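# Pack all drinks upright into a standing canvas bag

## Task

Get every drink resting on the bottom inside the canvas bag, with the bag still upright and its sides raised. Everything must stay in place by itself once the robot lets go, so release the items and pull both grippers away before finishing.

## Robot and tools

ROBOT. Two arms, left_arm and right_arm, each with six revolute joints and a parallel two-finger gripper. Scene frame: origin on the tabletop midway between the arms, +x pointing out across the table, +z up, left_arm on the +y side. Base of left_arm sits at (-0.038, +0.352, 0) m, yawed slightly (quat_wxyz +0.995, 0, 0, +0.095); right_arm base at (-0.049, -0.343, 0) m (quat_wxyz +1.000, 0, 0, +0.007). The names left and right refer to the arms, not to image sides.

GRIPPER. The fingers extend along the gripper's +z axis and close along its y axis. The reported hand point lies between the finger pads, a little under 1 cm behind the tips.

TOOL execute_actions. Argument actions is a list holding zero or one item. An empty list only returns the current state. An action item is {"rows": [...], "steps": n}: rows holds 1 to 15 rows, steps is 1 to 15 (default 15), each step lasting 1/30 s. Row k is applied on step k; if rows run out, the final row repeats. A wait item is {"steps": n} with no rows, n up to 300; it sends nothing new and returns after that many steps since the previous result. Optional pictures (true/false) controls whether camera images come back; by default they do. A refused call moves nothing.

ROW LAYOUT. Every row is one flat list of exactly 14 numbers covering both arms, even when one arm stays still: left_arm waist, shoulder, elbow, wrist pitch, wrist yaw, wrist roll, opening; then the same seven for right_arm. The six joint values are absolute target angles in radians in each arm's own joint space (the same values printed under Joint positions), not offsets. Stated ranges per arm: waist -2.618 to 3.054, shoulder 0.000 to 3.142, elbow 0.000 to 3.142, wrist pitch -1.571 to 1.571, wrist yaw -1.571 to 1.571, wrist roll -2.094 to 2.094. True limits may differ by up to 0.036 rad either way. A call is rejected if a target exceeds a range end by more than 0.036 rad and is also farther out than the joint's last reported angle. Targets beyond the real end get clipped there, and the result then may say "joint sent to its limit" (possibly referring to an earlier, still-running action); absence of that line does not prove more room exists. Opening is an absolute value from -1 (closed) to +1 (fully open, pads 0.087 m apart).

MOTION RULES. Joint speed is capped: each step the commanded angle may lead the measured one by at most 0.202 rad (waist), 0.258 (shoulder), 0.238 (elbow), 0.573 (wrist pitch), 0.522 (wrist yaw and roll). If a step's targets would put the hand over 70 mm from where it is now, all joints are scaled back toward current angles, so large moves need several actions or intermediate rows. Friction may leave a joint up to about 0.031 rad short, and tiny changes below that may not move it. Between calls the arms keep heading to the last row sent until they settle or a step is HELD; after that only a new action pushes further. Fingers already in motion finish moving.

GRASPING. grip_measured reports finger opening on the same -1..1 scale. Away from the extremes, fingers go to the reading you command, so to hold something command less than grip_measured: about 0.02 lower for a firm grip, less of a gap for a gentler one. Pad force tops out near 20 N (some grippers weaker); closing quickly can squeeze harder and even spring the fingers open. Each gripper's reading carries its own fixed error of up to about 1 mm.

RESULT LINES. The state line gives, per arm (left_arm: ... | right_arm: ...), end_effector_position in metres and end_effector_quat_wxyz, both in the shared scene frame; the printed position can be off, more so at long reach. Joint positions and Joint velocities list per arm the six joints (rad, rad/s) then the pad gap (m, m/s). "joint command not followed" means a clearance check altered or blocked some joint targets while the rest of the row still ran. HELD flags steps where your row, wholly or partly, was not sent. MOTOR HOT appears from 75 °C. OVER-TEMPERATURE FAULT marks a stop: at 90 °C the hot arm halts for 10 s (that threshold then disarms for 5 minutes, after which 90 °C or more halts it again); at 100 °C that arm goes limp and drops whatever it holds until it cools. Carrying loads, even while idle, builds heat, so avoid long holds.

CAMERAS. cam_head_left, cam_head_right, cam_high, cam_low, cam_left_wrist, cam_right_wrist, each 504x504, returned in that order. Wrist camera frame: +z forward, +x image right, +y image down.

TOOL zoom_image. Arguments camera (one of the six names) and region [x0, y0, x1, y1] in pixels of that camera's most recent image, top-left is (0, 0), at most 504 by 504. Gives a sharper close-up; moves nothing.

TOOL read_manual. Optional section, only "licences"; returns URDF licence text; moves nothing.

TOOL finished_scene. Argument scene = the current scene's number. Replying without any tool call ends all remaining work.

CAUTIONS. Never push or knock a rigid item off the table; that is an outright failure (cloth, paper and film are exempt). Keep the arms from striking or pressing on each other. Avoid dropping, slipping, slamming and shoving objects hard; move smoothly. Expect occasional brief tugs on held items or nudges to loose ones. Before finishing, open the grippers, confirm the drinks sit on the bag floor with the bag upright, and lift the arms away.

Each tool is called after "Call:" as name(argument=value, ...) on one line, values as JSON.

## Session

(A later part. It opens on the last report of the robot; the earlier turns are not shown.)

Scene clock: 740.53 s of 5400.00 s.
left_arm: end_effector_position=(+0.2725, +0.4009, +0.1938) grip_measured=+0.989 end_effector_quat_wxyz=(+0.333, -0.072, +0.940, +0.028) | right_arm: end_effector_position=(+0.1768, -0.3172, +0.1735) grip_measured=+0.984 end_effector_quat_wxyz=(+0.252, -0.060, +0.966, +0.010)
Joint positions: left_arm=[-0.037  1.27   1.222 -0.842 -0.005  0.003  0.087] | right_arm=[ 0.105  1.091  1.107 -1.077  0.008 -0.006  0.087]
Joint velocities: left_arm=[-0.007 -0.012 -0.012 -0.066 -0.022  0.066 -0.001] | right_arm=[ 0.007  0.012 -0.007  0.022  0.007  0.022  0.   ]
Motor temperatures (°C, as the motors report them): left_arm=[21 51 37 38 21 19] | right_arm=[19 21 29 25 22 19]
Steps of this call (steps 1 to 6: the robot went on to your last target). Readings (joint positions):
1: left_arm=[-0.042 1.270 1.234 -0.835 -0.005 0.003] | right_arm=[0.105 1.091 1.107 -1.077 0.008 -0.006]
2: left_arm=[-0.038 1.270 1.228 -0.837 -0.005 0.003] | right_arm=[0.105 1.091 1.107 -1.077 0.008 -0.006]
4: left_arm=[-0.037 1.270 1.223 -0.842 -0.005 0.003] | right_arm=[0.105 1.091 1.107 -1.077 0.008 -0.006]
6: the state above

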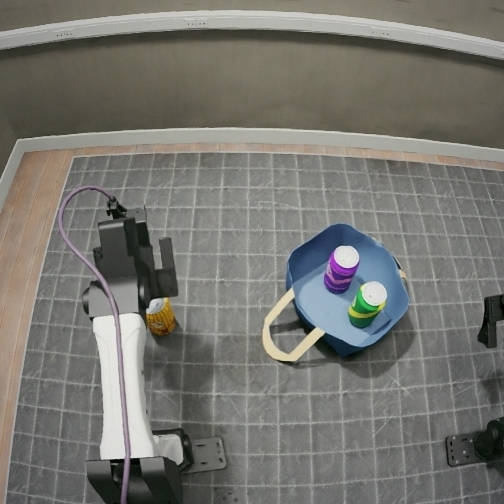

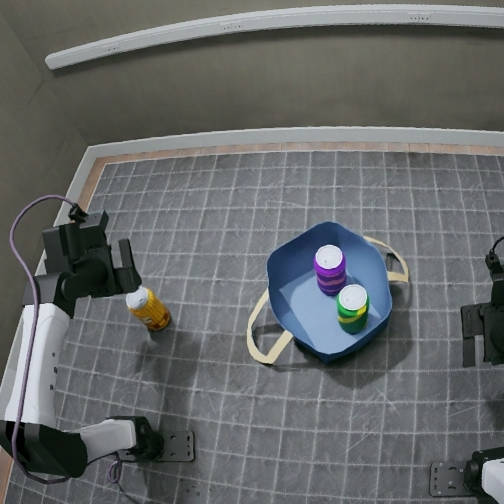

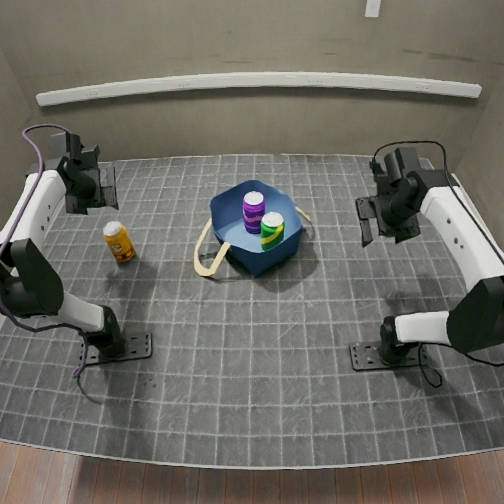

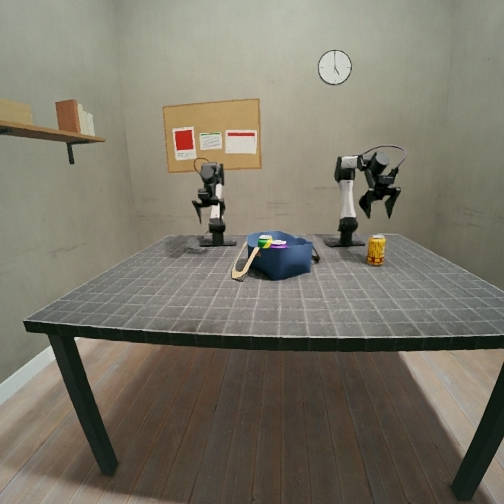

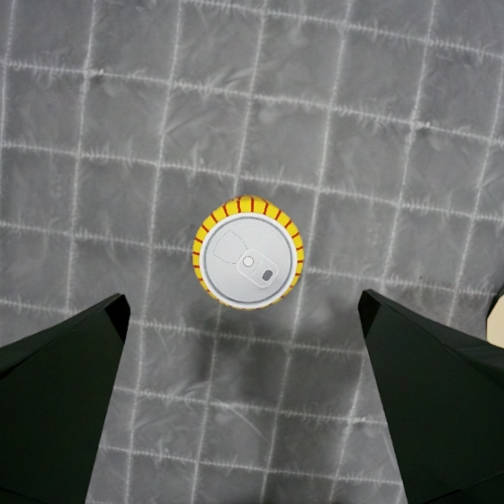

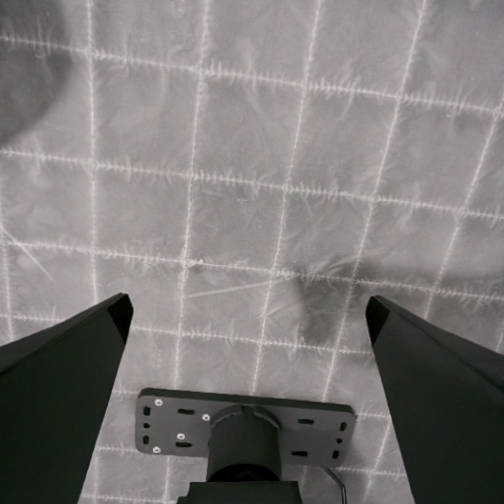

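Call:
execute_actions(actions=[{"rows": [[-0.037,1.27,1.2,-0.83,0,0,1,0.1,1.1,1.1,-1.08,0,0,1],[-0.037,1.27,1.19,-0.8,0,0,1,0.1,1.1,1.1,-1.08,0,0,1],[-0.037,1.27,1.172,-0.768,0,0,1,0.1,1.1,1.1,-1.08,0,0,1],[-0.037,1.27,1.148,-0.733,0,0,1,0.1,1.1,1.1,-1.08,0,0,1],[-0.037,1.27,1.12,-0.695,0,0,1,0.1,1.1,1.1,-1.08,0,0,1],[-0.037,1.27,1.088,-0.655,0,0,1,0.1,1.1,1.1,-1.08,0,0,1],[-0.037,1.27,1.053,-0.613,0,0,1,0.1,1.1,1.1,-1.08,0,0,1],[-0.037,1.27,1.017,-0.57,0,0,1,0.1,1.1,1.1,-1.08,0,0,1],[-0.037,1.27,0.979,-0.527,0,0,1,0.1,1.1,1.1,-1.08,0,0,1],[-0.037,1.27,0.941,-0.485,0,0,1,0.1,1.1,1.1,-1.08,0,0,1],[-0.037,1.27,0.905,-0.445,0,0,1,0.1,1.1,1.1,-1.08,0,0,1],[-0.037,1.27,0.87,-0.408,0,0,1,0.1,1.1,1.1,-1.08,0,0,1],[-0.037,1.27,0.838,-0.376,0,0,1,0.1,1.1,1.1,-1.08,0,0,1],[-0.037,1.27,0.81,-0.35,0,0,1,0.1,1.1,1.1,-1.08,0,0,1],[-0.037,1.27,0.787,-0.332,0,0,1,0.1,1.1,1.1,-1.08,0,0,1]], "steps": 15}], pictures=false)

Call:
execute_actions(actions=[{"rows": [[-0.037,1.27,0.769,-0.322,0,0,0.96,0.1,1.1,1.1,-1.08,0,0,1],[-0.037,1.27,0.758,-0.318,0,0,0.91,0.1,1.1,1.1,-1.08,0,0,1],[-0.037,1.27,0.753,-0.32,0,0,0.86,0.1,1.1,1.1,-1.08,0,0,1],[-0.037,1.27,0.753,-0.325,0,0,0.81,0.1,1.1,1.1,-1.08,0,0,1],[-0.037,1.27,0.753,-0.331,0,0,0.76,0.1,1.1,1.1,-1.08,0,0,1],[-0.037,1.27,0.753,-0.337,0,0,0.71,0.1,1.1,1.1,-1.08,0,0,1],[-0.037,1.27,0.753,-0.342,0,0,0.67,0.1,1.1,1.1,-1.08,0,0,1],[-0.037,1.27,0.753,-0.346,0,0,0.63,0.1,1.1,1.1,-1.08,0,0,1],[-0.037,1.27,0.753,-0.347,0,0,0.59,0.1,1.1,1.1,-1.08,0,0,1],[-0.037,1.27,0.753,-0.347,0,0,0.56,0.1,1.1,1.1,-1.08,0,0,1],[-0.037,1.27,0.753,-0.347,0,0,0.53,0.1,1.1,1.1,-1.08,0,0,1],[-0.037,1.27,0.753,-0.347,0,0,0.51,0.1,1.1,1.1,-1.08,0,0,1],[-0.037,1.27,0.753,-0.347,0,0,0.49,0.1,1.1,1.1,-1.08,0,0,1],[-0.037,1.27,0.753,-0.347,0,0,0.475,0.1,1.1,1.1,-1.08,0,0,1],[-0.037,1.27,0.753,-0.347,0,0,0.46,0.1,1.1,1.1,-1.08,0,0,1]], "steps": 15}], pictures=false)

Call:
execute_actions(actions=[{"rows": [[-0.037,1.27,0.765,-0.35,0,0,0.455,0.1,1.1,1.1,-1.08,0,0,1],[-0.037,1.27,0.78,-0.355,0,0,0.455,0.1,1.1,1.1,-1.08,0,0,1],[-0.037,1.27,0.795,-0.36,0,0,0.455,0.1,1.1,1.1,-1.08,0,0,1]], "steps": 3}], pictures=false)

Call:
execute_actions(actions=[{"rows": [[-0.038,1.27,0.808,-0.37,0,0,0.455,0.1,1.1,1.1,-1.08,0,0,1],[-0.041,1.27,0.824,-0.4,0,0,0.455,0.1,1.1,1.1,-1.08,0,0,1],[-0.047,1.271,0.848,-0.434,0,0,0.455,0.1,1.1,1.1,-1.08,0,0,1],[-0.054,1.272,0.881,-0.472,0,0,0.455,0.1,1.1,1.1,-1.08,0,0,1],[-0.064,1.273,0.92,-0.513,0,0,0.455,0.1,1.1,1.1,-1.08,0,0,1],[-0.077,1.276,0.964,-0.559,0,0,0.455,0.1,1.1,1.1,-1.08,0,0,1],[-0.091,1.279,1.013,-0.606,0,0,0.455,0.1,1.1,1.1,-1.08,0,0,1],[-0.109,1.284,1.065,-0.654,0,0,0.455,0.1,1.1,1.1,-1.08,0,0,1],[-0.128,1.29,1.119,-0.701,0,0,0.455,0.1,1.1,1.1,-1.08,0,0,1],[-0.15,1.298,1.174,-0.746,0,0,0.455,0.1,1.1,1.1,-1.08,0,0,1],[-0.175,1.308,1.229,-0.789,0,0,0.455,0.1,1.1,1.1,-1.08,0,0,1],[-0.202,1.319,1.283,-0.826,0,0,0.455,0.1,1.1,1.1,-1.08,0,0,1],[-0.232,1.333,1.334,-0.857,0,0,0.455,0.1,1.1,1.1,-1.08,0,0,1],[-0.265,1.349,1.381,-0.88,0,0,0.455,0.1,1.1,1.1,-1.08,0,0,1],[-0.3,1.368,1.424,-0.895,0,0,0.455,0.1,1.1,1.1,-1.08,0,0,1]], "steps": 15}], pictures=false)

Call:
execute_actions(actions=[{"rows": [[-0.34,1.392,1.466,-0.903,0,0,0.455,0.1,1.1,1.1,-1.08,0,0,1],[-0.387,1.423,1.513,-0.907,0,0,0.455,0.1,1.1,1.1,-1.08,0,0,1],[-0.438,1.459,1.563,-0.908,0,0,0.455,0.1,1.1,1.1,-1.08,0,0,1],[-0.492,1.499,1.614,-0.908,0,0,0.455,0.1,1.1,1.1,-1.08,0,0,1],[-0.549,1.543,1.667,-0.908,0,0,0.455,0.1,1.1,1.1,-1.08,0,0,1],[-0.607,1.589,1.72,-0.908,0,0,0.455,0.1,1.1,1.1,-1.08,0,0,1],[-0.664,1.635,1.772,-0.908,0,0,0.455,0.1,1.1,1.1,-1.08,0,0,1],[-0.72,1.68,1.821,-0.908,0,0,0.455,0.1,1.1,1.1,-1.08,0,0,1],[-0.772,1.723,1.867,-0.908,0,0,0.455,0.1,1.1,1.1,-1.08,0,0,1],[-0.82,1.764,1.909,-0.906,0,0,0.455,0.1,1.1,1.1,-1.08,0,0,1],[-0.862,1.799,1.946,-0.903,0,0,0.455,0.1,1.1,1.1,-1.08,0,0,1],[-0.897,1.829,1.975,-0.898,0,0,0.455,0.1,1.1,1.1,-1.08,0,0,1],[-0.924,1.852,1.996,-0.89,0,0,0.455,0.1,1.1,1.1,-1.08,0,0,1],[-0.94,1.867,2.007,-0.88,0,0,0.455,0.1,1.1,1.1,-1.08,0,0,1],[-0.946,1.872,2.006,-0.868,0,0,0.455,0.1,1.1,1.1,-1.08,0,0,1]], "steps": 15}], pictures=false)

Call:
execute_actions(actions=[{"rows": [[-0.946,1.872,1.995,-0.855,0,0,0.455,0.1,1.1,1.1,-1.08,0,0,1],[-0.946,1.872,1.98,-0.84,0,0,0.455,0.1,1.1,1.1,-1.08,0,0,1],[-0.946,1.872,1.964,-0.825,0,0,0.455,0.1,1.1,1.1,-1.08,0,0,1],[-0.946,1.872,1.948,-0.808,0,0,0.455,0.1,1.1,1.1,-1.08,0,0,1],[-0.946,1.872,1.93,-0.788,0,0,0.455,0.1,1.1,1.1,-1.08,0,0,1],[-0.946,1.872,1.908,-0.765,0,0,0.455,0.1,1.1,1.1,-1.08,0,0,1],[-0.946,1.872,1.884,-0.74,0,0,0.455,0.1,1.1,1.1,-1.08,0,0,1],[-0.946,1.872,1.857,-0.712,0,0,0.455,0.1,1.1,1.1,-1.08,0,0,1],[-0.946,1.872,1.828,-0.682,0,0,0.455,0.1,1.1,1.1,-1.08,0,0,1],[-0.946,1.872,1.797,-0.651,0,0,0.455,0.1,1.1,1.1,-1.08,0,0,1],[-0.946,1.872,1.765,-0.618,0,0,0.455,0.1,1.1,1.1,-1.08,0,0,1],[-0.946,1.872,1.732,-0.585,0,0,0.455,0.1,1.1,1.1,-1.08,0,0,1],[-0.946,1.872,1.698,-0.552,0,0,0.455,0.1,1.1,1.1,-1.08,0,0,1],[-0.946,1.872,1.665,-0.518,0,0,0.455,0.1,1.1,1.1,-1.08,0,0,1],[-0.946,1.872,1.632,-0.485,0,0,0.455,0.1,1.1,1.1,-1.08,0,0,1]], "steps": 15}], pictures=false)

Call:
execute_actions(actions=[{"rows": [[-0.946,1.872,1.601,-0.455,0,0,0.455,0.1,1.1,1.1,-1.08,0,0,1],[-0.946,1.872,1.571,-0.43,0,0,0.455,0.1,1.1,1.1,-1.08,0,0,1],[-0.946,1.872,1.544,-0.41,0,0,0.455,0.1,1.1,1.1,-1.08,0,0,1],[-0.946,1.872,1.52,-0.395,0,0,0.455,0.1,1.1,1.1,-1.08,0,0,1],[-0.946,1.872,1.5,-0.384,0,0,0.455,0.1,1.1,1.1,-1.08,0,0,1],[-0.946,1.872,1.484,-0.374,0,0,0.455,0.1,1.1,1.1,-1.08,0,0,1],[-0.946,1.872,1.473,-0.365,0,0,0.455,0.1,1.1,1.1,-1.08,0,0,1],[-0.946,1.872,1.464,-0.356,0,0,0.455,0.1,1.1,1.1,-1.08,0,0,1],[-0.946,1.872,1.456,-0.348,0,0,0.455,0.1,1.1,1.1,-1.08,0,0,1],[-0.946,1.872,1.447,-0.34,0,0,0.455,0.1,1.1,1.1,-1.08,0,0,1],[-0.946,1.872,1.439,-0.333,0,0,0.455,0.1,1.1,1.1,-1.08,0,0,1],[-0.946,1.872,1.43,-0.328,0,0,0.455,0.1,1.1,1.1,-1.08,0,0,1],[-0.946,1.872,1.422,-0.325,0,0,0.455,0.1,1.1,1.1,-1.08,0,0,1],[-0.946,1.872,1.413,-0.325,0,0,0.455,0.1,1.1,1.1,-1.08,0,0,1],[-0.946,1.872,1.404,-0.328,0,0,0.455,0.1,1.1,1.1,-1.08,0,0,1]], "steps": 15}], pictures=false)

Call:
execute_actions(actions=[{"rows": [[-0.946,1.872,1.396,-0.335,0,0,0.455,0.1,1.1,1.1,-1.08,0,0,1],[-0.946,1.872,1.388,-0.343,0,0,0.455,0.1,1.1,1.1,-1.08,0,0,1],[-0.946,1.872,1.381,-0.351,0,0,0.455,0.1,1.1,1.1,-1.08,0,0,1],[-0.946,1.872,1.375,-0.358,0,0,0.455,0.1,1.1,1.1,-1.08,0,0,1],[-0.946,1.872,1.372,-0.363,0,0,0.455,0.1,1.1,1.1,-1.08,0,0,1],[-0.946,1.872,1.372,-0.365,0,0,0.455,0.1,1.1,1.1,-1.08,0,0,1]], "steps": 7}])

Call:
execute_actions(actions=[{"rows": [[-0.946,1.872,1.378,-0.368,0,0,0.475,0.1,1.1,1.1,-1.08,0,0,1],[-0.946,1.872,1.384,-0.37,0,0,0.49,0.1,1.1,1.1,-1.08,0,0,1],[-0.946,1.872,1.39,-0.37,0,0,0.52,0.1,1.1,1.1,-1.08,0,0,1],[-0.946,1.872,1.395,-0.37,0,0,0.56,0.1,1.1,1.1,-1.08,0,0,1],[-0.946,1.87,1.4,-0.375,0,0,0.61,0.1,1.1,1.1,-1.08,0,0,1],[-0.946,1.865,1.4,-0.385,0,0,0.65,0.1,1.1,1.1,-1.08,0,0,1],[-0.946,1.857,1.4,-0.4,0,0,0.66,0.1,1.1,1.1,-1.08,0,0,1],[-0.946,1.846,1.4,-0.42,0,0,0.66,0.1,1.1,1.1,-1.08,0,0,1],[-0.946,1.83,1.4,-0.445,0,0,0.66,0.1,1.1,1.1,-1.08,0,0,1],[-0.946,1.81,1.4,-0.473,0,0,0.66,0.1,1.1,1.1,-1.08,0,0,1],[-0.946,1.785,1.4,-0.503,0,0,0.66,0.1,1.1,1.1,-1.08,0,0,1],[-0.946,1.755,1.398,-0.535,0,0,0.66,0.1,1.1,1.1,-1.08,0,0,1],[-0.946,1.72,1.393,-0.568,0,0,0.66,0.1,1.1,1.1,-1.08,0,0,1],[-0.942,1.682,1.385,-0.602,0,0,0.66,0.1,1.1,1.1,-1.08,0,0,1],[-0.932,1.64,1.373,-0.636,0,0,0.66,0.1,1.1,1.1,-1.08,0,0,1]], "steps": 15}], pictures=false)

Call:
execute_actions(actions=[{"rows": [[-0.914,1.595,1.357,-0.67,0,0,0.66,0.1,1.1,1.1,-1.08,0,0,1],[-0.888,1.548,1.338,-0.704,0,0,0.7,0.1,1.1,1.1,-1.08,0,0,1],[-0.854,1.5,1.316,-0.737,0,0,0.75,0.1,1.1,1.1,-1.08,0,0,1],[-0.814,1.451,1.292,-0.768,0,0,0.8,0.1,1.1,1.1,-1.08,0,0,1],[-0.769,1.402,1.266,-0.797,0,0,0.85,0.1,1.1,1.1,-1.08,0,0,1],[-0.72,1.354,1.239,-0.823,0,0,0.9,0.1,1.1,1.1,-1.08,0,0,1],[-0.669,1.308,1.211,-0.846,0,0,0.95,0.1,1.1,1.1,-1.08,0,0,1],[-0.617,1.264,1.184,-0.866,0,0,1,0.1,1.1,1.1,-1.08,0,0,1],[-0.565,1.223,1.158,-0.883,0,0,1,0.1,1.1,1.1,-1.08,0,0,1],[-0.515,1.186,1.134,-0.897,0,0,1,0.1,1.1,1.1,-1.08,0,0,1],[-0.468,1.153,1.113,-0.908,0,0,1,0.1,1.1,1.1,-1.08,0,0,1],[-0.426,1.125,1.095,-0.916,0,0,1,0.1,1.1,1.1,-1.08,0,0,1],[-0.39,1.102,1.081,-0.92,0,0,1,0.1,1.1,1.1,-1.08,0,0,1],[-0.361,1.084,1.07,-0.92,0,0,1,0.1,1.1,1.1,-1.08,0,0,1],[-0.34,1.071,1.063,-0.92,0,0,1,0.1,1.1,1.1,-1.08,0,0,1]], "steps": 15}], pictures=false)

Call:
execute_actions(actions=[{"rows": [[-0.327,1.063,1.06,-0.92,0,0,1,0.1,1.1,1.1,-1.08,0,0,1],[-0.32,1.06,1.06,-0.92,0,0,1,0.1,1.1,1.1,-1.08,0,0,1]], "steps": 6}])

Scene clock: 861.03 s of 5400.00 s.
left_arm: end_effector_position=(+0.2705, +0.4006, +0.0984) grip_measured=+0.989 end_effector_quat_wxyz=(+0.327, -0.072, +0.942, +0.028) | right_arm: end_effector_position=(+0.1768, -0.3172, +0.1735) grip_measured=+0.984 end_effector_quat_wxyz=(+0.252, -0.060, +0.966, +0.010)
Joint positions: left_arm=[-0.037  1.27   0.847 -0.478 -0.005  0.003  0.087] | right_arm=[ 0.105  1.091  1.107 -1.077  0.008 -0.006  0.087]
Joint velocities: left_arm=[ 0.007  0.012 -0.877  0.784  0.066  0.037  0.001] | right_arm=[-0.007 -0.002 -0.002 -0.081 -0.095 -0.051  0.   ]
Motor temperatures (°C, as the motors report them): left_arm=[21 36 35 34 21 19] | right_arm=[19 21 30 25 22 19]
Steps of this call (steps 1 to 30: the robot went on to your last target; steps 31 to 90: nothing new was sent; then 117.00 s passed at rest; steps 91 to 105: all 15 steps of this action). Readings (joint positions):
91: left_arm=[-0.037 1.270 1.222 -0.842 -0.005 0.003] | right_arm=[0.105 1.091 1.107 -1.077 0.008 -0.006]
92: left_arm=[-0.037 1.270 1.220 -0.839 -0.005 0.003] | right_arm=[0.105 1.091 1.107 -1.077 0.008 -0.006]
94: left_arm=[-0.037 1.270 1.204 -0.812 -0.005 0.003] | right_arm=[0.105 1.091 1.107 -1.077 0.008 -0.006]
98: left_arm=[-0.037 1.270 1.101 -0.705 -0.005 0.003] | right_arm=[0.105 1.091 1.107 -1.077 0.008 -0.006]
105: the state above

Scene clock: 861.53 s of 5400.00 s.
left_arm: end_effector_position=(+0.2723, +0.4001, +0.0822) grip_measured=+0.479 end_effector_quat_wxyz=(+0.341, -0.071, +0.937, +0.027) | right_arm: end_effector_position=(+0.1768, -0.3172, +0.1735) grip_measured=+0.984 end_effector_quat_wxyz=(+0.252, -0.060, +0.966, +0.010)
Joint positions: left_arm=[-0.037  1.27   0.767 -0.37  -0.     0.003  0.065] | right_arm=[ 0.105  1.091  1.107 -1.077  0.008 -0.006  0.087]
Joint velocities: left_arm=[-0.007  0.002 -0.002  0.022  0.022  0.007 -0.001] | right_arm=[-0.007 -0.012  0.022  0.007  0.007 -0.007 -0.   ]
Motor temperatures (°C, as the motors report them): left_arm=[21 36 35 34 21 19] | right_arm=[19 21 30 25 22 19]
Steps of this call (steps 1 to 15: all 15 steps of this action). Readings (joint positions):
1: left_arm=[-0.037 1.270 0.821 -0.454 -0.005 0.003] | right_arm=[0.105 1.091 1.107 -1.077 0.008 -0.006]
2: left_arm=[-0.037 1.270 0.799 -0.434 -0.005 0.003] | right_arm=[0.105 1.091 1.107 -1.077 0.008 -0.006]
4: left_arm=[-0.037 1.270 0.773 -0.408 -0.005 0.003] | right_arm=[0.105 1.091 1.107 -1.077 0.008 -0.006]
8: left_arm=[-0.037 1.270 0.767 -0.381 -0.005 0.003] | right_arm=[0.105 1.091 1.107 -1.077 0.008 -0.006]
15: the state above

Scene clock: 861.63 s of 5400.00 s.
left_arm: end_effector_position=(+0.2723, +0.4001, +0.0822) grip_measured=+0.479 end_effector_quat_wxyz=(+0.341, -0.071, +0.937, +0.027) | right_arm: end_effector_position=(+0.1768, -0.3172, +0.1735) grip_measured=+0.984 end_effector_quat_wxyz=(+0.252, -0.060, +0.966, +0.010)
Joint positions: left_arm=[-0.037  1.27   0.767 -0.37  -0.     0.003  0.065] | right_arm=[ 0.105  1.091  1.107 -1.077  0.008 -0.006  0.087]
Joint velocities: left_arm=[-0.007 -0.002 -0.007 -0.066 -0.007 -0.022  0.   ] | right_arm=[ 0.002 -0.012  0.002 -0.051 -0.081  0.051  0.   ]
Motor temperatures (°C, as the motors report them): left_arm=[21 36 35 34 21 19] | right_arm=[19 21 30 25 22 19]
Steps of this call (steps 1 to 3: all 3 steps of this action). Readings (joint positions):
1: left_arm=[-0.037 1.270 0.767 -0.370 -0.000 0.003] | right_arm=[0.105 1.091 1.107 -1.077 0.008 -0.006]
2: left_arm=[-0.037 1.270 0.767 -0.370 -0.000 0.003] | right_arm=[0.105 1.091 1.107 -1.077 0.008 -0.006]
3: the state above

Scene clock: 862.13 s of 5400.00 s.
left_arm: end_effector_position=(+0.3072, +0.3380, +0.2165) grip_measured=+0.479 end_effector_quat_wxyz=(+0.371, +0.020, +0.928, -0.004) | right_arm: end_effector_position=(+0.1768, -0.3172, +0.1735) grip_measured=+0.984 end_effector_quat_wxyz=(+0.252, -0.060, +0.966, +0.010)
Joint positions: left_arm=[-0.235  1.331  1.315 -0.794 -0.007  0.003  0.065] | right_arm=[ 0.105  1.091  1.107 -1.077  0.008 -0.006  0.087]
Joint velocities: left_arm=[-0.911  0.315  1.512 -0.755  0.007 -0.022 -0.001] | right_arm=[-0.007 -0.012  0.012  0.007 -0.066 -0.081  0.   ]
Motor temperatures (°C, as the motors report them): left_arm=[21 36 36 34 21 19] | right_arm=[19 21 30 25 22 19]
Steps of this call (steps 1 to 15: all 15 steps of this action). Readings (joint positions):
1: left_arm=[-0.037 1.270 0.769 -0.372 -0.000 0.003] | right_arm=[0.105 1.091 1.107 -1.077 0.008 -0.006]
2: left_arm=[-0.037 1.270 0.772 -0.379 -0.000 0.003] | right_arm=[0.105 1.091 1.107 -1.077 0.008 -0.006]
4: left_arm=[-0.039 1.270 0.795 -0.420 -0.001 0.003] | right_arm=[0.105 1.091 1.107 -1.077 0.008 -0.006]
8: left_arm=[-0.073 1.282 0.928 -0.563 -0.003 0.003] | right_arm=[0.105 1.091 1.107 -1.077 0.008 -0.006]
15: the state above

Scene clock: 862.63 s of 5400.00 s.
left_arm: end_effector_position=(+0.3144, +0.0313, +0.2333) grip_measured=+0.479 end_effector_quat_wxyz=(+0.339, +0.337, +0.868, -0.132) | right_arm: end_effector_position=(+0.1768, -0.3172, +0.1735) grip_measured=+0.984 end_effector_quat_wxyz=(+0.252, -0.060, +0.966, +0.010)
Joint positions: left_arm=[-0.928  1.87   1.949 -0.904  0.003  0.002  0.065] | right_arm=[ 0.105  1.091  1.107 -1.077  0.008 -0.006  0.087]
Joint velocities: left_arm=[-0.813  0.574  0.237  0.081  0.212 -0.022 -0.   ] | right_arm=[-0.002 -0.002 -0.022 -0.037  0.037 -0.037  0.001]
Motor temperatures (°C, as the motors report them): left_arm=[21 36 36 34 21 19] | right_arm=[19 21 30 25 22 19]
Steps of this call (steps 1 to 15: all 15 steps of this action). Readings (joint positions):
1: left_arm=[-0.269 1.344 1.364 -0.816 -0.008 0.003] | right_arm=[0.105 1.091 1.107 -1.077 0.008 -0.006]
2: left_arm=[-0.306 1.361 1.412 -0.836 -0.009 0.003] | right_arm=[0.105 1.091 1.107 -1.077 0.008 -0.006]
4: left_arm=[-0.393 1.414 1.508 -0.871 -0.013 0.003] | right_arm=[0.105 1.091 1.107 -1.077 0.008 -0.006]
8: left_arm=[-0.606 1.587 1.709 -0.903 -0.016 0.002] | right_arm=[0.105 1.091 1.107 -1.077 0.008 -0.006]
15: the state above

Scene clock: 863.13 s of 5400.00 s.
left_arm: end_effector_position=(+0.3140, +0.0173, +0.1530) grip_measured=+0.479 end_effector_quat_wxyz=(+0.316, +0.350, +0.872, -0.129) | right_arm: end_effector_position=(+0.1768, -0.3172, +0.1735) grip_measured=+0.984 end_effector_quat_wxyz=(+0.252, -0.060, +0.966, +0.010)
Joint positions: left_arm=[-0.949  1.899  1.689 -0.665  0.007  0.002  0.065] | right_arm=[ 0.105  1.091  1.107 -1.077  0.008 -0.006  0.087]
Joint velocities: left_arm=[ 0.002  0.012 -1.013  0.857 -0.007  0.007 -0.   ] | right_arm=[ 0.002 -0.022  0.002 -0.022 -0.037  0.022 -0.   ]
Motor temperatures (°C, as the motors report them): left_arm=[21 36 36 34 21 19] | right_arm=[19 21 30 25 22 19]
Steps of this call (steps 1 to 15: all 15 steps of this action). Readings (joint positions):
1: left_arm=[-0.951 1.886 1.952 -0.901 0.011 0.002] | right_arm=[0.105 1.091 1.107 -1.077 0.008 -0.006]
2: left_arm=[-0.964 1.895 1.952 -0.901 0.017 0.002] | right_arm=[0.105 1.091 1.107 -1.077 0.008 -0.006]
4: left_arm=[-0.970 1.901 1.949 -0.898 0.022 0.002] | right_arm=[0.105 1.091 1.107 -1.077 0.008 -0.006]
8: left_arm=[-0.954 1.899 1.907 -0.841 0.013 0.002] | right_arm=[0.105 1.091 1.107 -1.077 0.008 -0.006]
15: the state above

Scene clock: 863.63 s of 5400.00 s.
left_arm: end_effector_position=(+0.3075, +0.0235, +0.0859) grip_measured=+0.479 end_effector_quat_wxyz=(+0.311, +0.350, +0.874, -0.127) | right_arm: end_effector_position=(+0.1768, -0.3172, +0.1735) grip_measured=+0.984 end_effector_quat_wxyz=(+0.252, -0.060, +0.966, +0.010)
Joint positions: left_arm=[-0.949  1.899  1.427 -0.413  0.007  0.002  0.065] | right_arm=[ 0.105  1.091  1.107 -1.077  0.008 -0.006  0.087]
Joint velocities: left_arm=[-0.007  0.007 -0.178  0.374 -0.081  0.051  0.   ] | right_arm=[-0.017 -0.002 -0.012 -0.081  0.037 -0.051  0.   ]
Motor temperatures (°C, as the motors report them): left_arm=[21 37 36 34 21 19] | right_arm=[19 21 30 25 22 19]
Steps of this call (steps 1 to 15: all 15 steps of this action). Readings (joint positions):
1: left_arm=[-0.949 1.899 1.655 -0.638 0.007 0.002] | right_arm=[0.105 1.091 1.107 -1.077 0.008 -0.006]
2: left_arm=[-0.949 1.899 1.621 -0.612 0.007 0.002] | right_arm=[0.105 1.091 1.107 -1.077 0.008 -0.006]
4: left_arm=[-0.949 1.899 1.561 -0.563 0.007 0.002] | right_arm=[0.105 1.091 1.107 -1.077 0.008 -0.006]
8: left_arm=[-0.949 1.899 1.478 -0.497 0.007 0.002] | right_arm=[0.105 1.091 1.107 -1.077 0.008 -0.006]
15: the state above

Scene clock: 863.87 s of 5400.00 s.
left_arm: end_effector_position=(+0.3081, +0.0231, +0.0850) grip_measured=+0.479 end_effector_quat_wxyz=(+0.320, +0.349, +0.871, -0.130) | right_arm: end_effector_position=(+0.1768, -0.3172, +0.1735) grip_measured=+0.984 end_effector_quat_wxyz=(+0.252, -0.060, +0.966, +0.010)
Joint positions: left_arm=[-0.949  1.889  1.399 -0.376  0.006  0.002  0.065] | right_arm=[ 0.105  1.091  1.107 -1.077  0.008 -0.006  0.087]
Joint velocities: left_arm=[ 0.002 -0.027 -0.032 -0.007 -0.066 -0.051 -0.002] | right_arm=[-0.002 -0.012 -0.027  0.022  0.037  0.066  0.   ]
Motor temperatures (°C, as the motors report them): left_arm=[21 37 36 34 21 19] | right_arm=[19 21 30 25 22 19]
Steps of this call (steps 1 to 7: all 7 steps of this action). Readings (joint positions):
1: left_arm=[-0.949 1.898 1.422 -0.404 0.006 0.002] | right_arm=[0.105 1.091 1.107 -1.077 0.008 -0.006]
2: left_arm=[-0.949 1.897 1.416 -0.395 0.006 0.002] | right_arm=[0.105 1.091 1.107 -1.077 0.008 -0.006]
4: left_arm=[-0.949 1.894 1.408 -0.384 0.006 0.002] | right_arm=[0.105 1.091 1.107 -1.077 0.008 -0.006]
7: the state above

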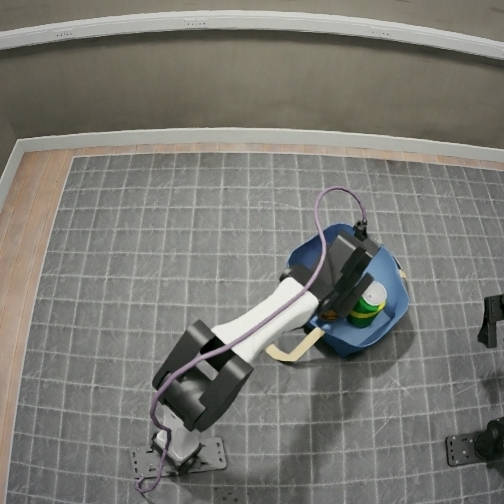

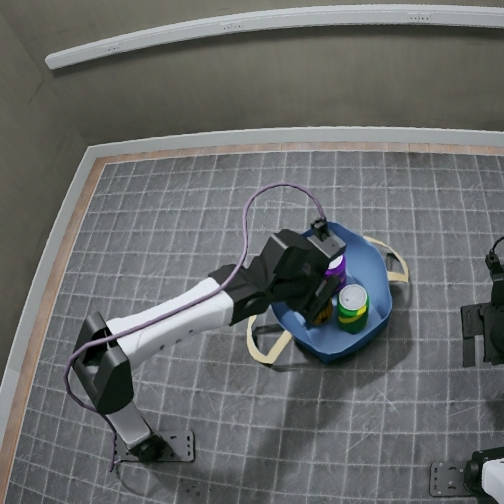

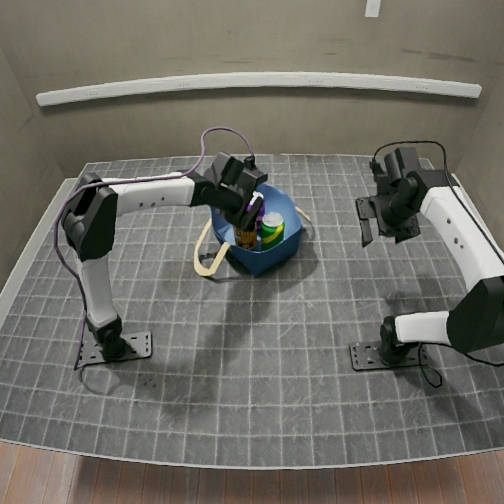

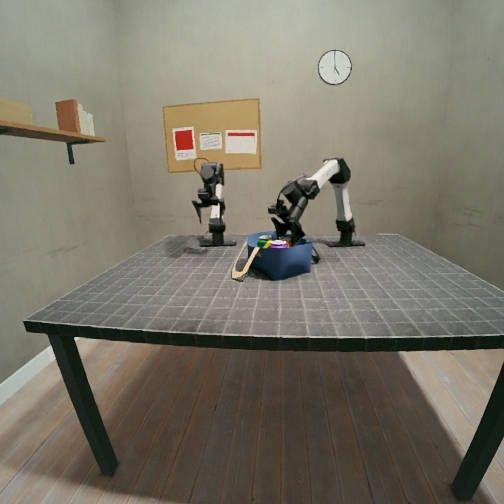

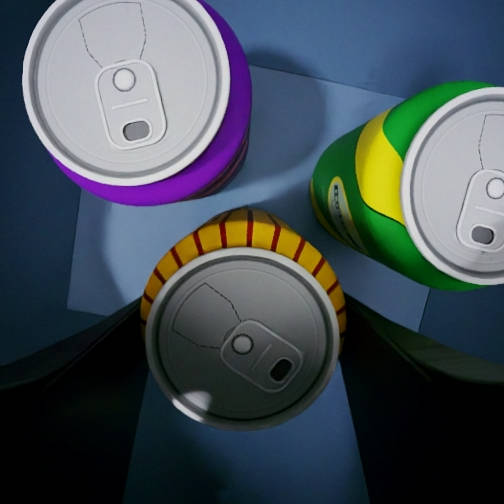

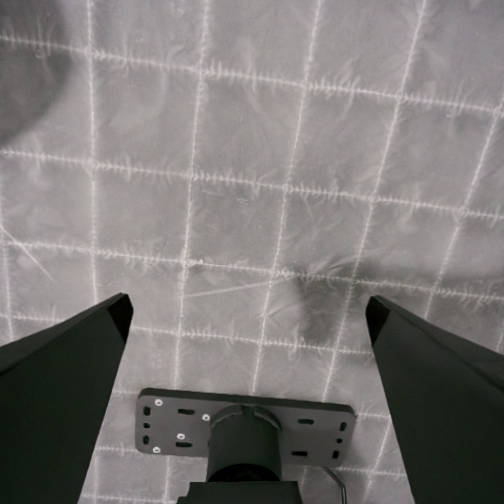

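Scene clock: 864.37 s of 5400.00 s.
left_arm: end_effector_position=(+0.2869, +0.0436, +0.1295) grip_measured=+0.660 end_effector_quat_wxyz=(+0.322, +0.349, +0.871, -0.131) | right_arm: end_effector_position=(+0.1768, -0.3172, +0.1735) grip_measured=+0.984 end_effector_quat_wxyz=(+0.252, -0.060, +0.966, +0.010)
Joint positions: left_arm=[-0.948  1.746  1.397 -0.512  0.006  0.002  0.073] | right_arm=[ 0.105  1.091  1.107 -1.077  0.008 -0.006  0.087]
Joint velocities: left_arm=[ 0.017 -1.126 -0.129 -0.667 -0.007  0.066 -0.   ] | right_arm=[ 0.002  0.012  0.022 -0.051  0.007 -0.051 -0.001]
Motor temperatures (°C, as the motors report them): left_arm=[21 37 36 34 21 19] | right_arm=[19 21 30 25 22 19]
Steps of this call (steps 1 to 15: all 15 steps of this action). Readings (joint positions):
1: left_arm=[-0.949 1.889 1.399 -0.375 0.006 0.002] | right_arm=[0.105 1.091 1.107 -1.077 0.008 -0.006]
2: left_arm=[-0.949 1.889 1.399 -0.375 0.006 0.002] | right_arm=[0.105 1.091 1.107 -1.077 0.008 -0.006]
4: left_arm=[-0.949 1.889 1.399 -0.375 0.006 0.002] | right_arm=[0.105 1.091 1.107 -1.077 0.008 -0.006]
8: left_arm=[-0.949 1.885 1.399 -0.380 0.006 0.002] | right_arm=[0.105 1.091 1.107 -1.077 0.008 -0.006]
15: the state above

Scene clock: 864.87 s of 5400.00 s.
left_arm: end_effector_position=(+0.2353, +0.2986, +0.1902) grip_measured=+0.989 end_effector_quat_wxyz=(+0.342, +0.092, +0.935, -0.032) | right_arm: end_effector_position=(+0.1768, -0.3172, +0.1735) grip_measured=+0.984 end_effector_quat_wxyz=(+0.252, -0.060, +0.966, +0.010)
Joint positions: left_arm=[-0.385  1.112  1.102 -0.858 -0.002  0.002  0.087] | right_arm=[ 0.105  1.091  1.107 -1.077  0.008 -0.006  0.087]
Joint velocities: left_arm=[ 0.808 -0.549 -0.379 -0.52   0.007 -0.037 -0.001] | right_arm=[-0.022 -0.002  0.042  0.037 -0.037  0.051 -0.001]
Motor temperatures (°C, as the motors report them): left_arm=[21 37 36 34 21 19] | right_arm=[19 21 30 25 22 19]
Steps of this call (steps 1 to 15: all 15 steps of this action). Readings (joint positions):
1: left_arm=[-0.945 1.704 1.391 -0.537 0.006 0.002] | right_arm=[0.105 1.091 1.107 -1.077 0.008 -0.006]
2: left_arm=[-0.935 1.656 1.382 -0.562 0.006 0.002] | right_arm=[0.105 1.091 1.107 -1.077 0.008 -0.006]
4: left_arm=[-0.891 1.553 1.353 -0.613 0.008 0.002] | right_arm=[0.105 1.091 1.107 -1.077 0.008 -0.006]
8: left_arm=[-0.715 1.356 1.270 -0.708 0.006 0.002] | right_arm=[0.105 1.091 1.107 -1.077 0.008 -0.006]
15: the state above

Scene clock: 865.07 s of 5400.00 s.
left_arm: end_effector_position=(+0.2239, +0.3167, +0.1873) grip_measured=+0.989 end_effector_quat_wxyz=(+0.334, +0.064, +0.940, -0.021) | right_arm: end_effector_position=(+0.1768, -0.3172, +0.1735) grip_measured=+0.984 end_effector_quat_wxyz=(+0.252, -0.060, +0.966, +0.010)
Joint positions: left_arm=[-0.327  1.075  1.082 -0.896 -0.003  0.002  0.087] | right_arm=[ 0.105  1.091  1.107 -1.077  0.008 -0.006  0.087]
Joint velocities: left_arm=[ 0.012 -0.007 -0.002 -0.022  0.051  0.007  0.   ] | right_arm=[-0.007  0.007  0.007  0.022 -0.051  0.007 -0.   ]
Motor temperatures (°C, as the motors report them): left_arm=[21 37 36 34 21 19] | right_arm=[19 21 30 25 22 19]
Steps of this call (steps 1 to 6: all 6 steps of this action). Readings (joint positions):
1: left_arm=[-0.360 1.096 1.091 -0.871 -0.003 0.002] | right_arm=[0.105 1.091 1.107 -1.077 0.008 -0.006]
2: left_arm=[-0.343 1.085 1.085 -0.880 -0.003 0.002] | right_arm=[0.105 1.091 1.107 -1.077 0.008 -0.006]
4: left_arm=[-0.328 1.076 1.082 -0.892 -0.003 0.002] | right_arm=[0.105 1.091 1.107 -1.077 0.008 -0.006]
6: the state above

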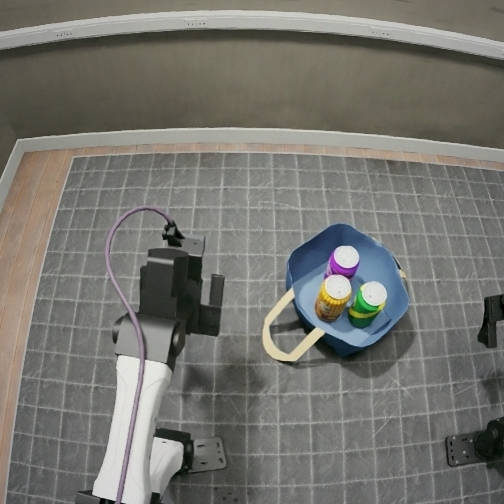

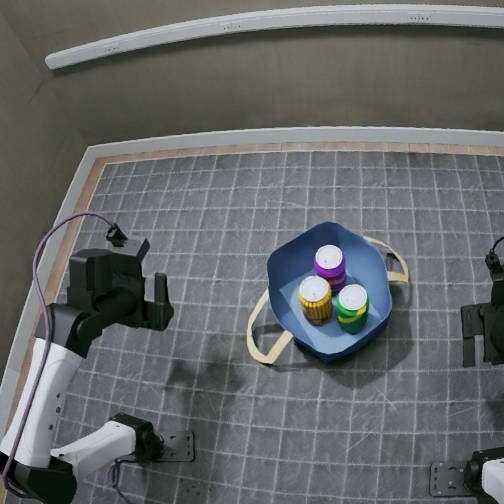

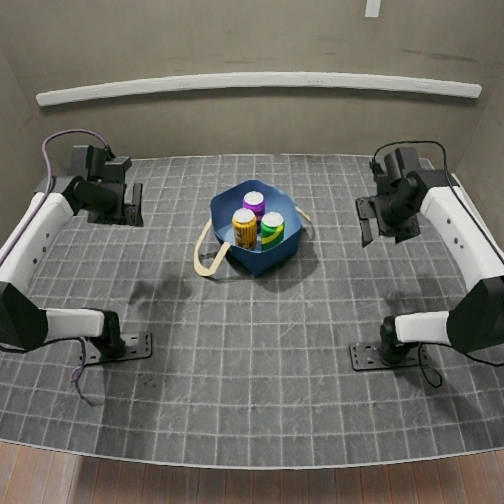

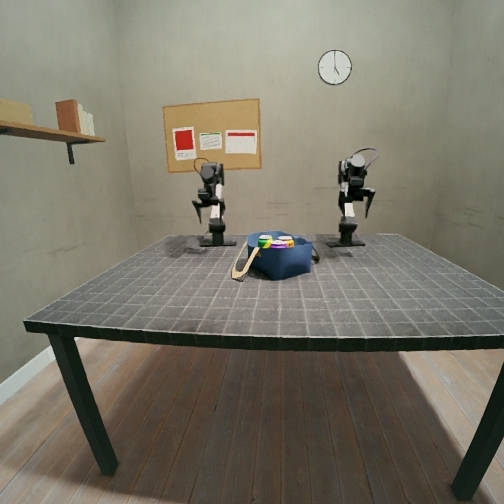

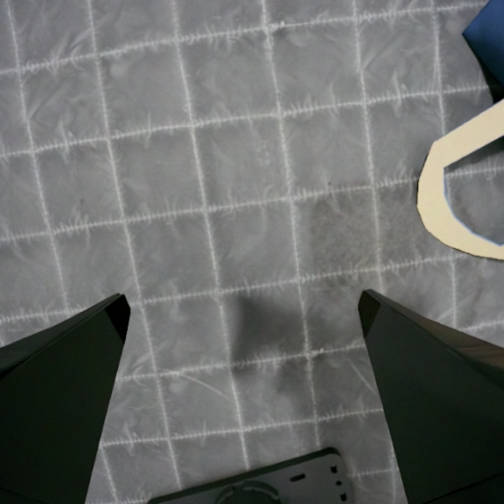

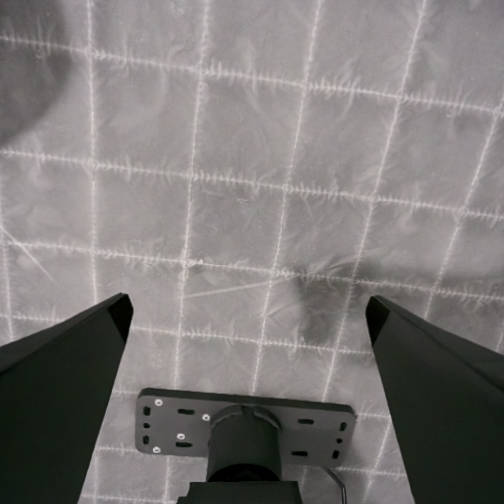

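Call:
execute_actions(actions=[])

Scene clock: 884.60 s of 5400.00 s.
left_arm: end_effector_position=(+0.2226, +0.3168, +0.1866) grip_measured=+0.989 end_effector_quat_wxyz=(+0.331, +0.065, +0.941, -0.021) | right_arm: end_effector_position=(+0.1768, -0.3172, +0.1735) grip_measured=+0.984 end_effector_quat_wxyz=(+0.252, -0.060, +0.966, +0.010)
Joint positions: left_arm=[-0.327  1.075  1.082 -0.902 -0.003  0.002  0.087] | right_arm=[ 0.105  1.091  1.107 -1.077  0.008 -0.006  0.087]
Joint velocities: left_arm=[-0.002 -0.017 -0.002 -0.022 -0.095  0.007 -0.001] | right_arm=[-0.012  0.012 -0.002 -0.051 -0.051 -0.007 -0.001]
Motor temperatures (°C, as the motors report them): left_arm=[21 36 35 33 21 19] | right_arm=[19 21 30 25 22 19]
Steps of this call (steps 1 to 15: the robot went on to your last target; steps 16 to 90: nothing new was sent; then 16.53 s passed at rest). Readings (joint positions):
1: left_arm=[-0.327 1.075 1.082 -0.898 -0.003 0.002] | right_arm=[0.105 1.091 1.107 -1.077 0.008 -0.006]
2: left_arm=[-0.327 1.075 1.082 -0.898 -0.003 0.002] | right_arm=[0.105 1.091 1.107 -1.077 0.008 -0.006]
4: left_arm=[-0.327 1.075 1.082 -0.900 -0.003 0.002] | right_arm=[0.105 1.091 1.107 -1.077 0.008 -0.006]
8: left_arm=[-0.327 1.075 1.082 -0.901 -0.003 0.002] | right_arm=[0.105 1.091 1.107 -1.077 0.008 -0.006]
90: the state above
All arms were judged still, so your last target was given up. Only a new action makes them travel on or press farther. Fingers that are still opening or closing keep moving.

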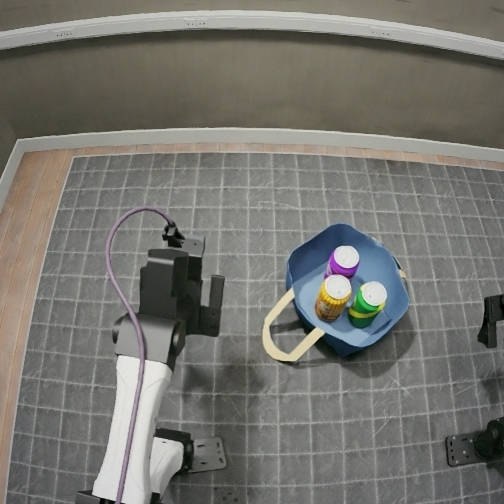

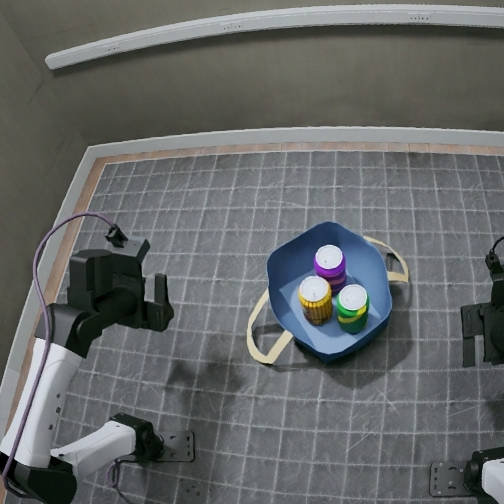

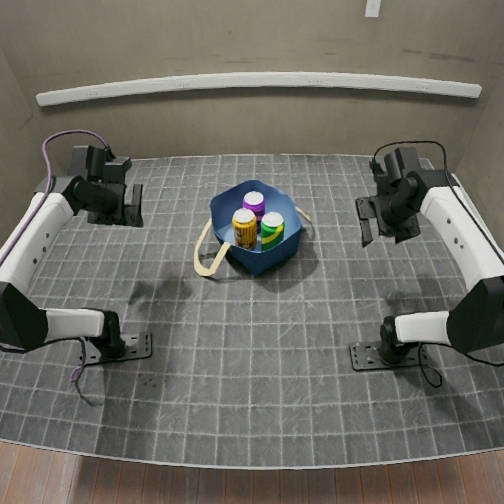

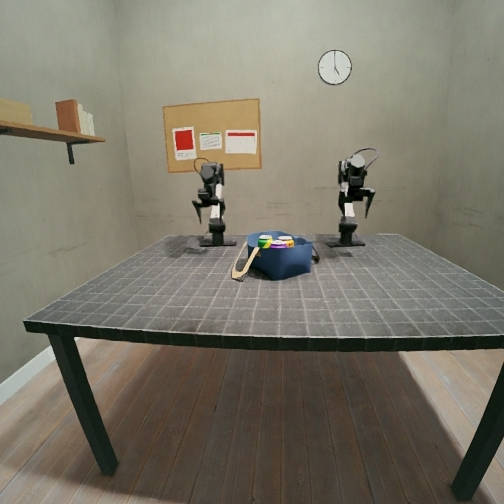

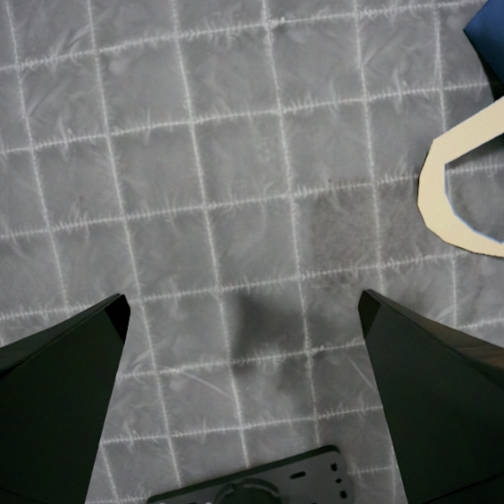

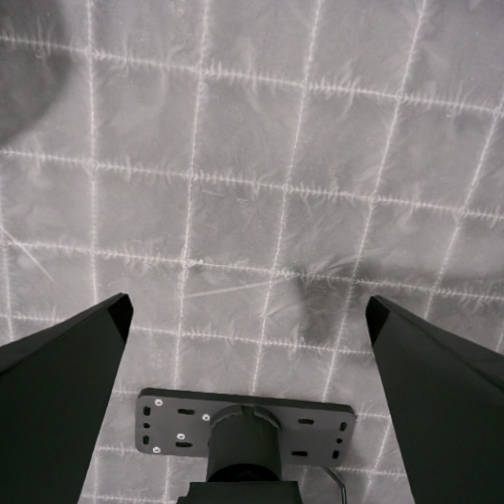

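Call:
finished_scene(scene=1)

The scene is finished: the task was done.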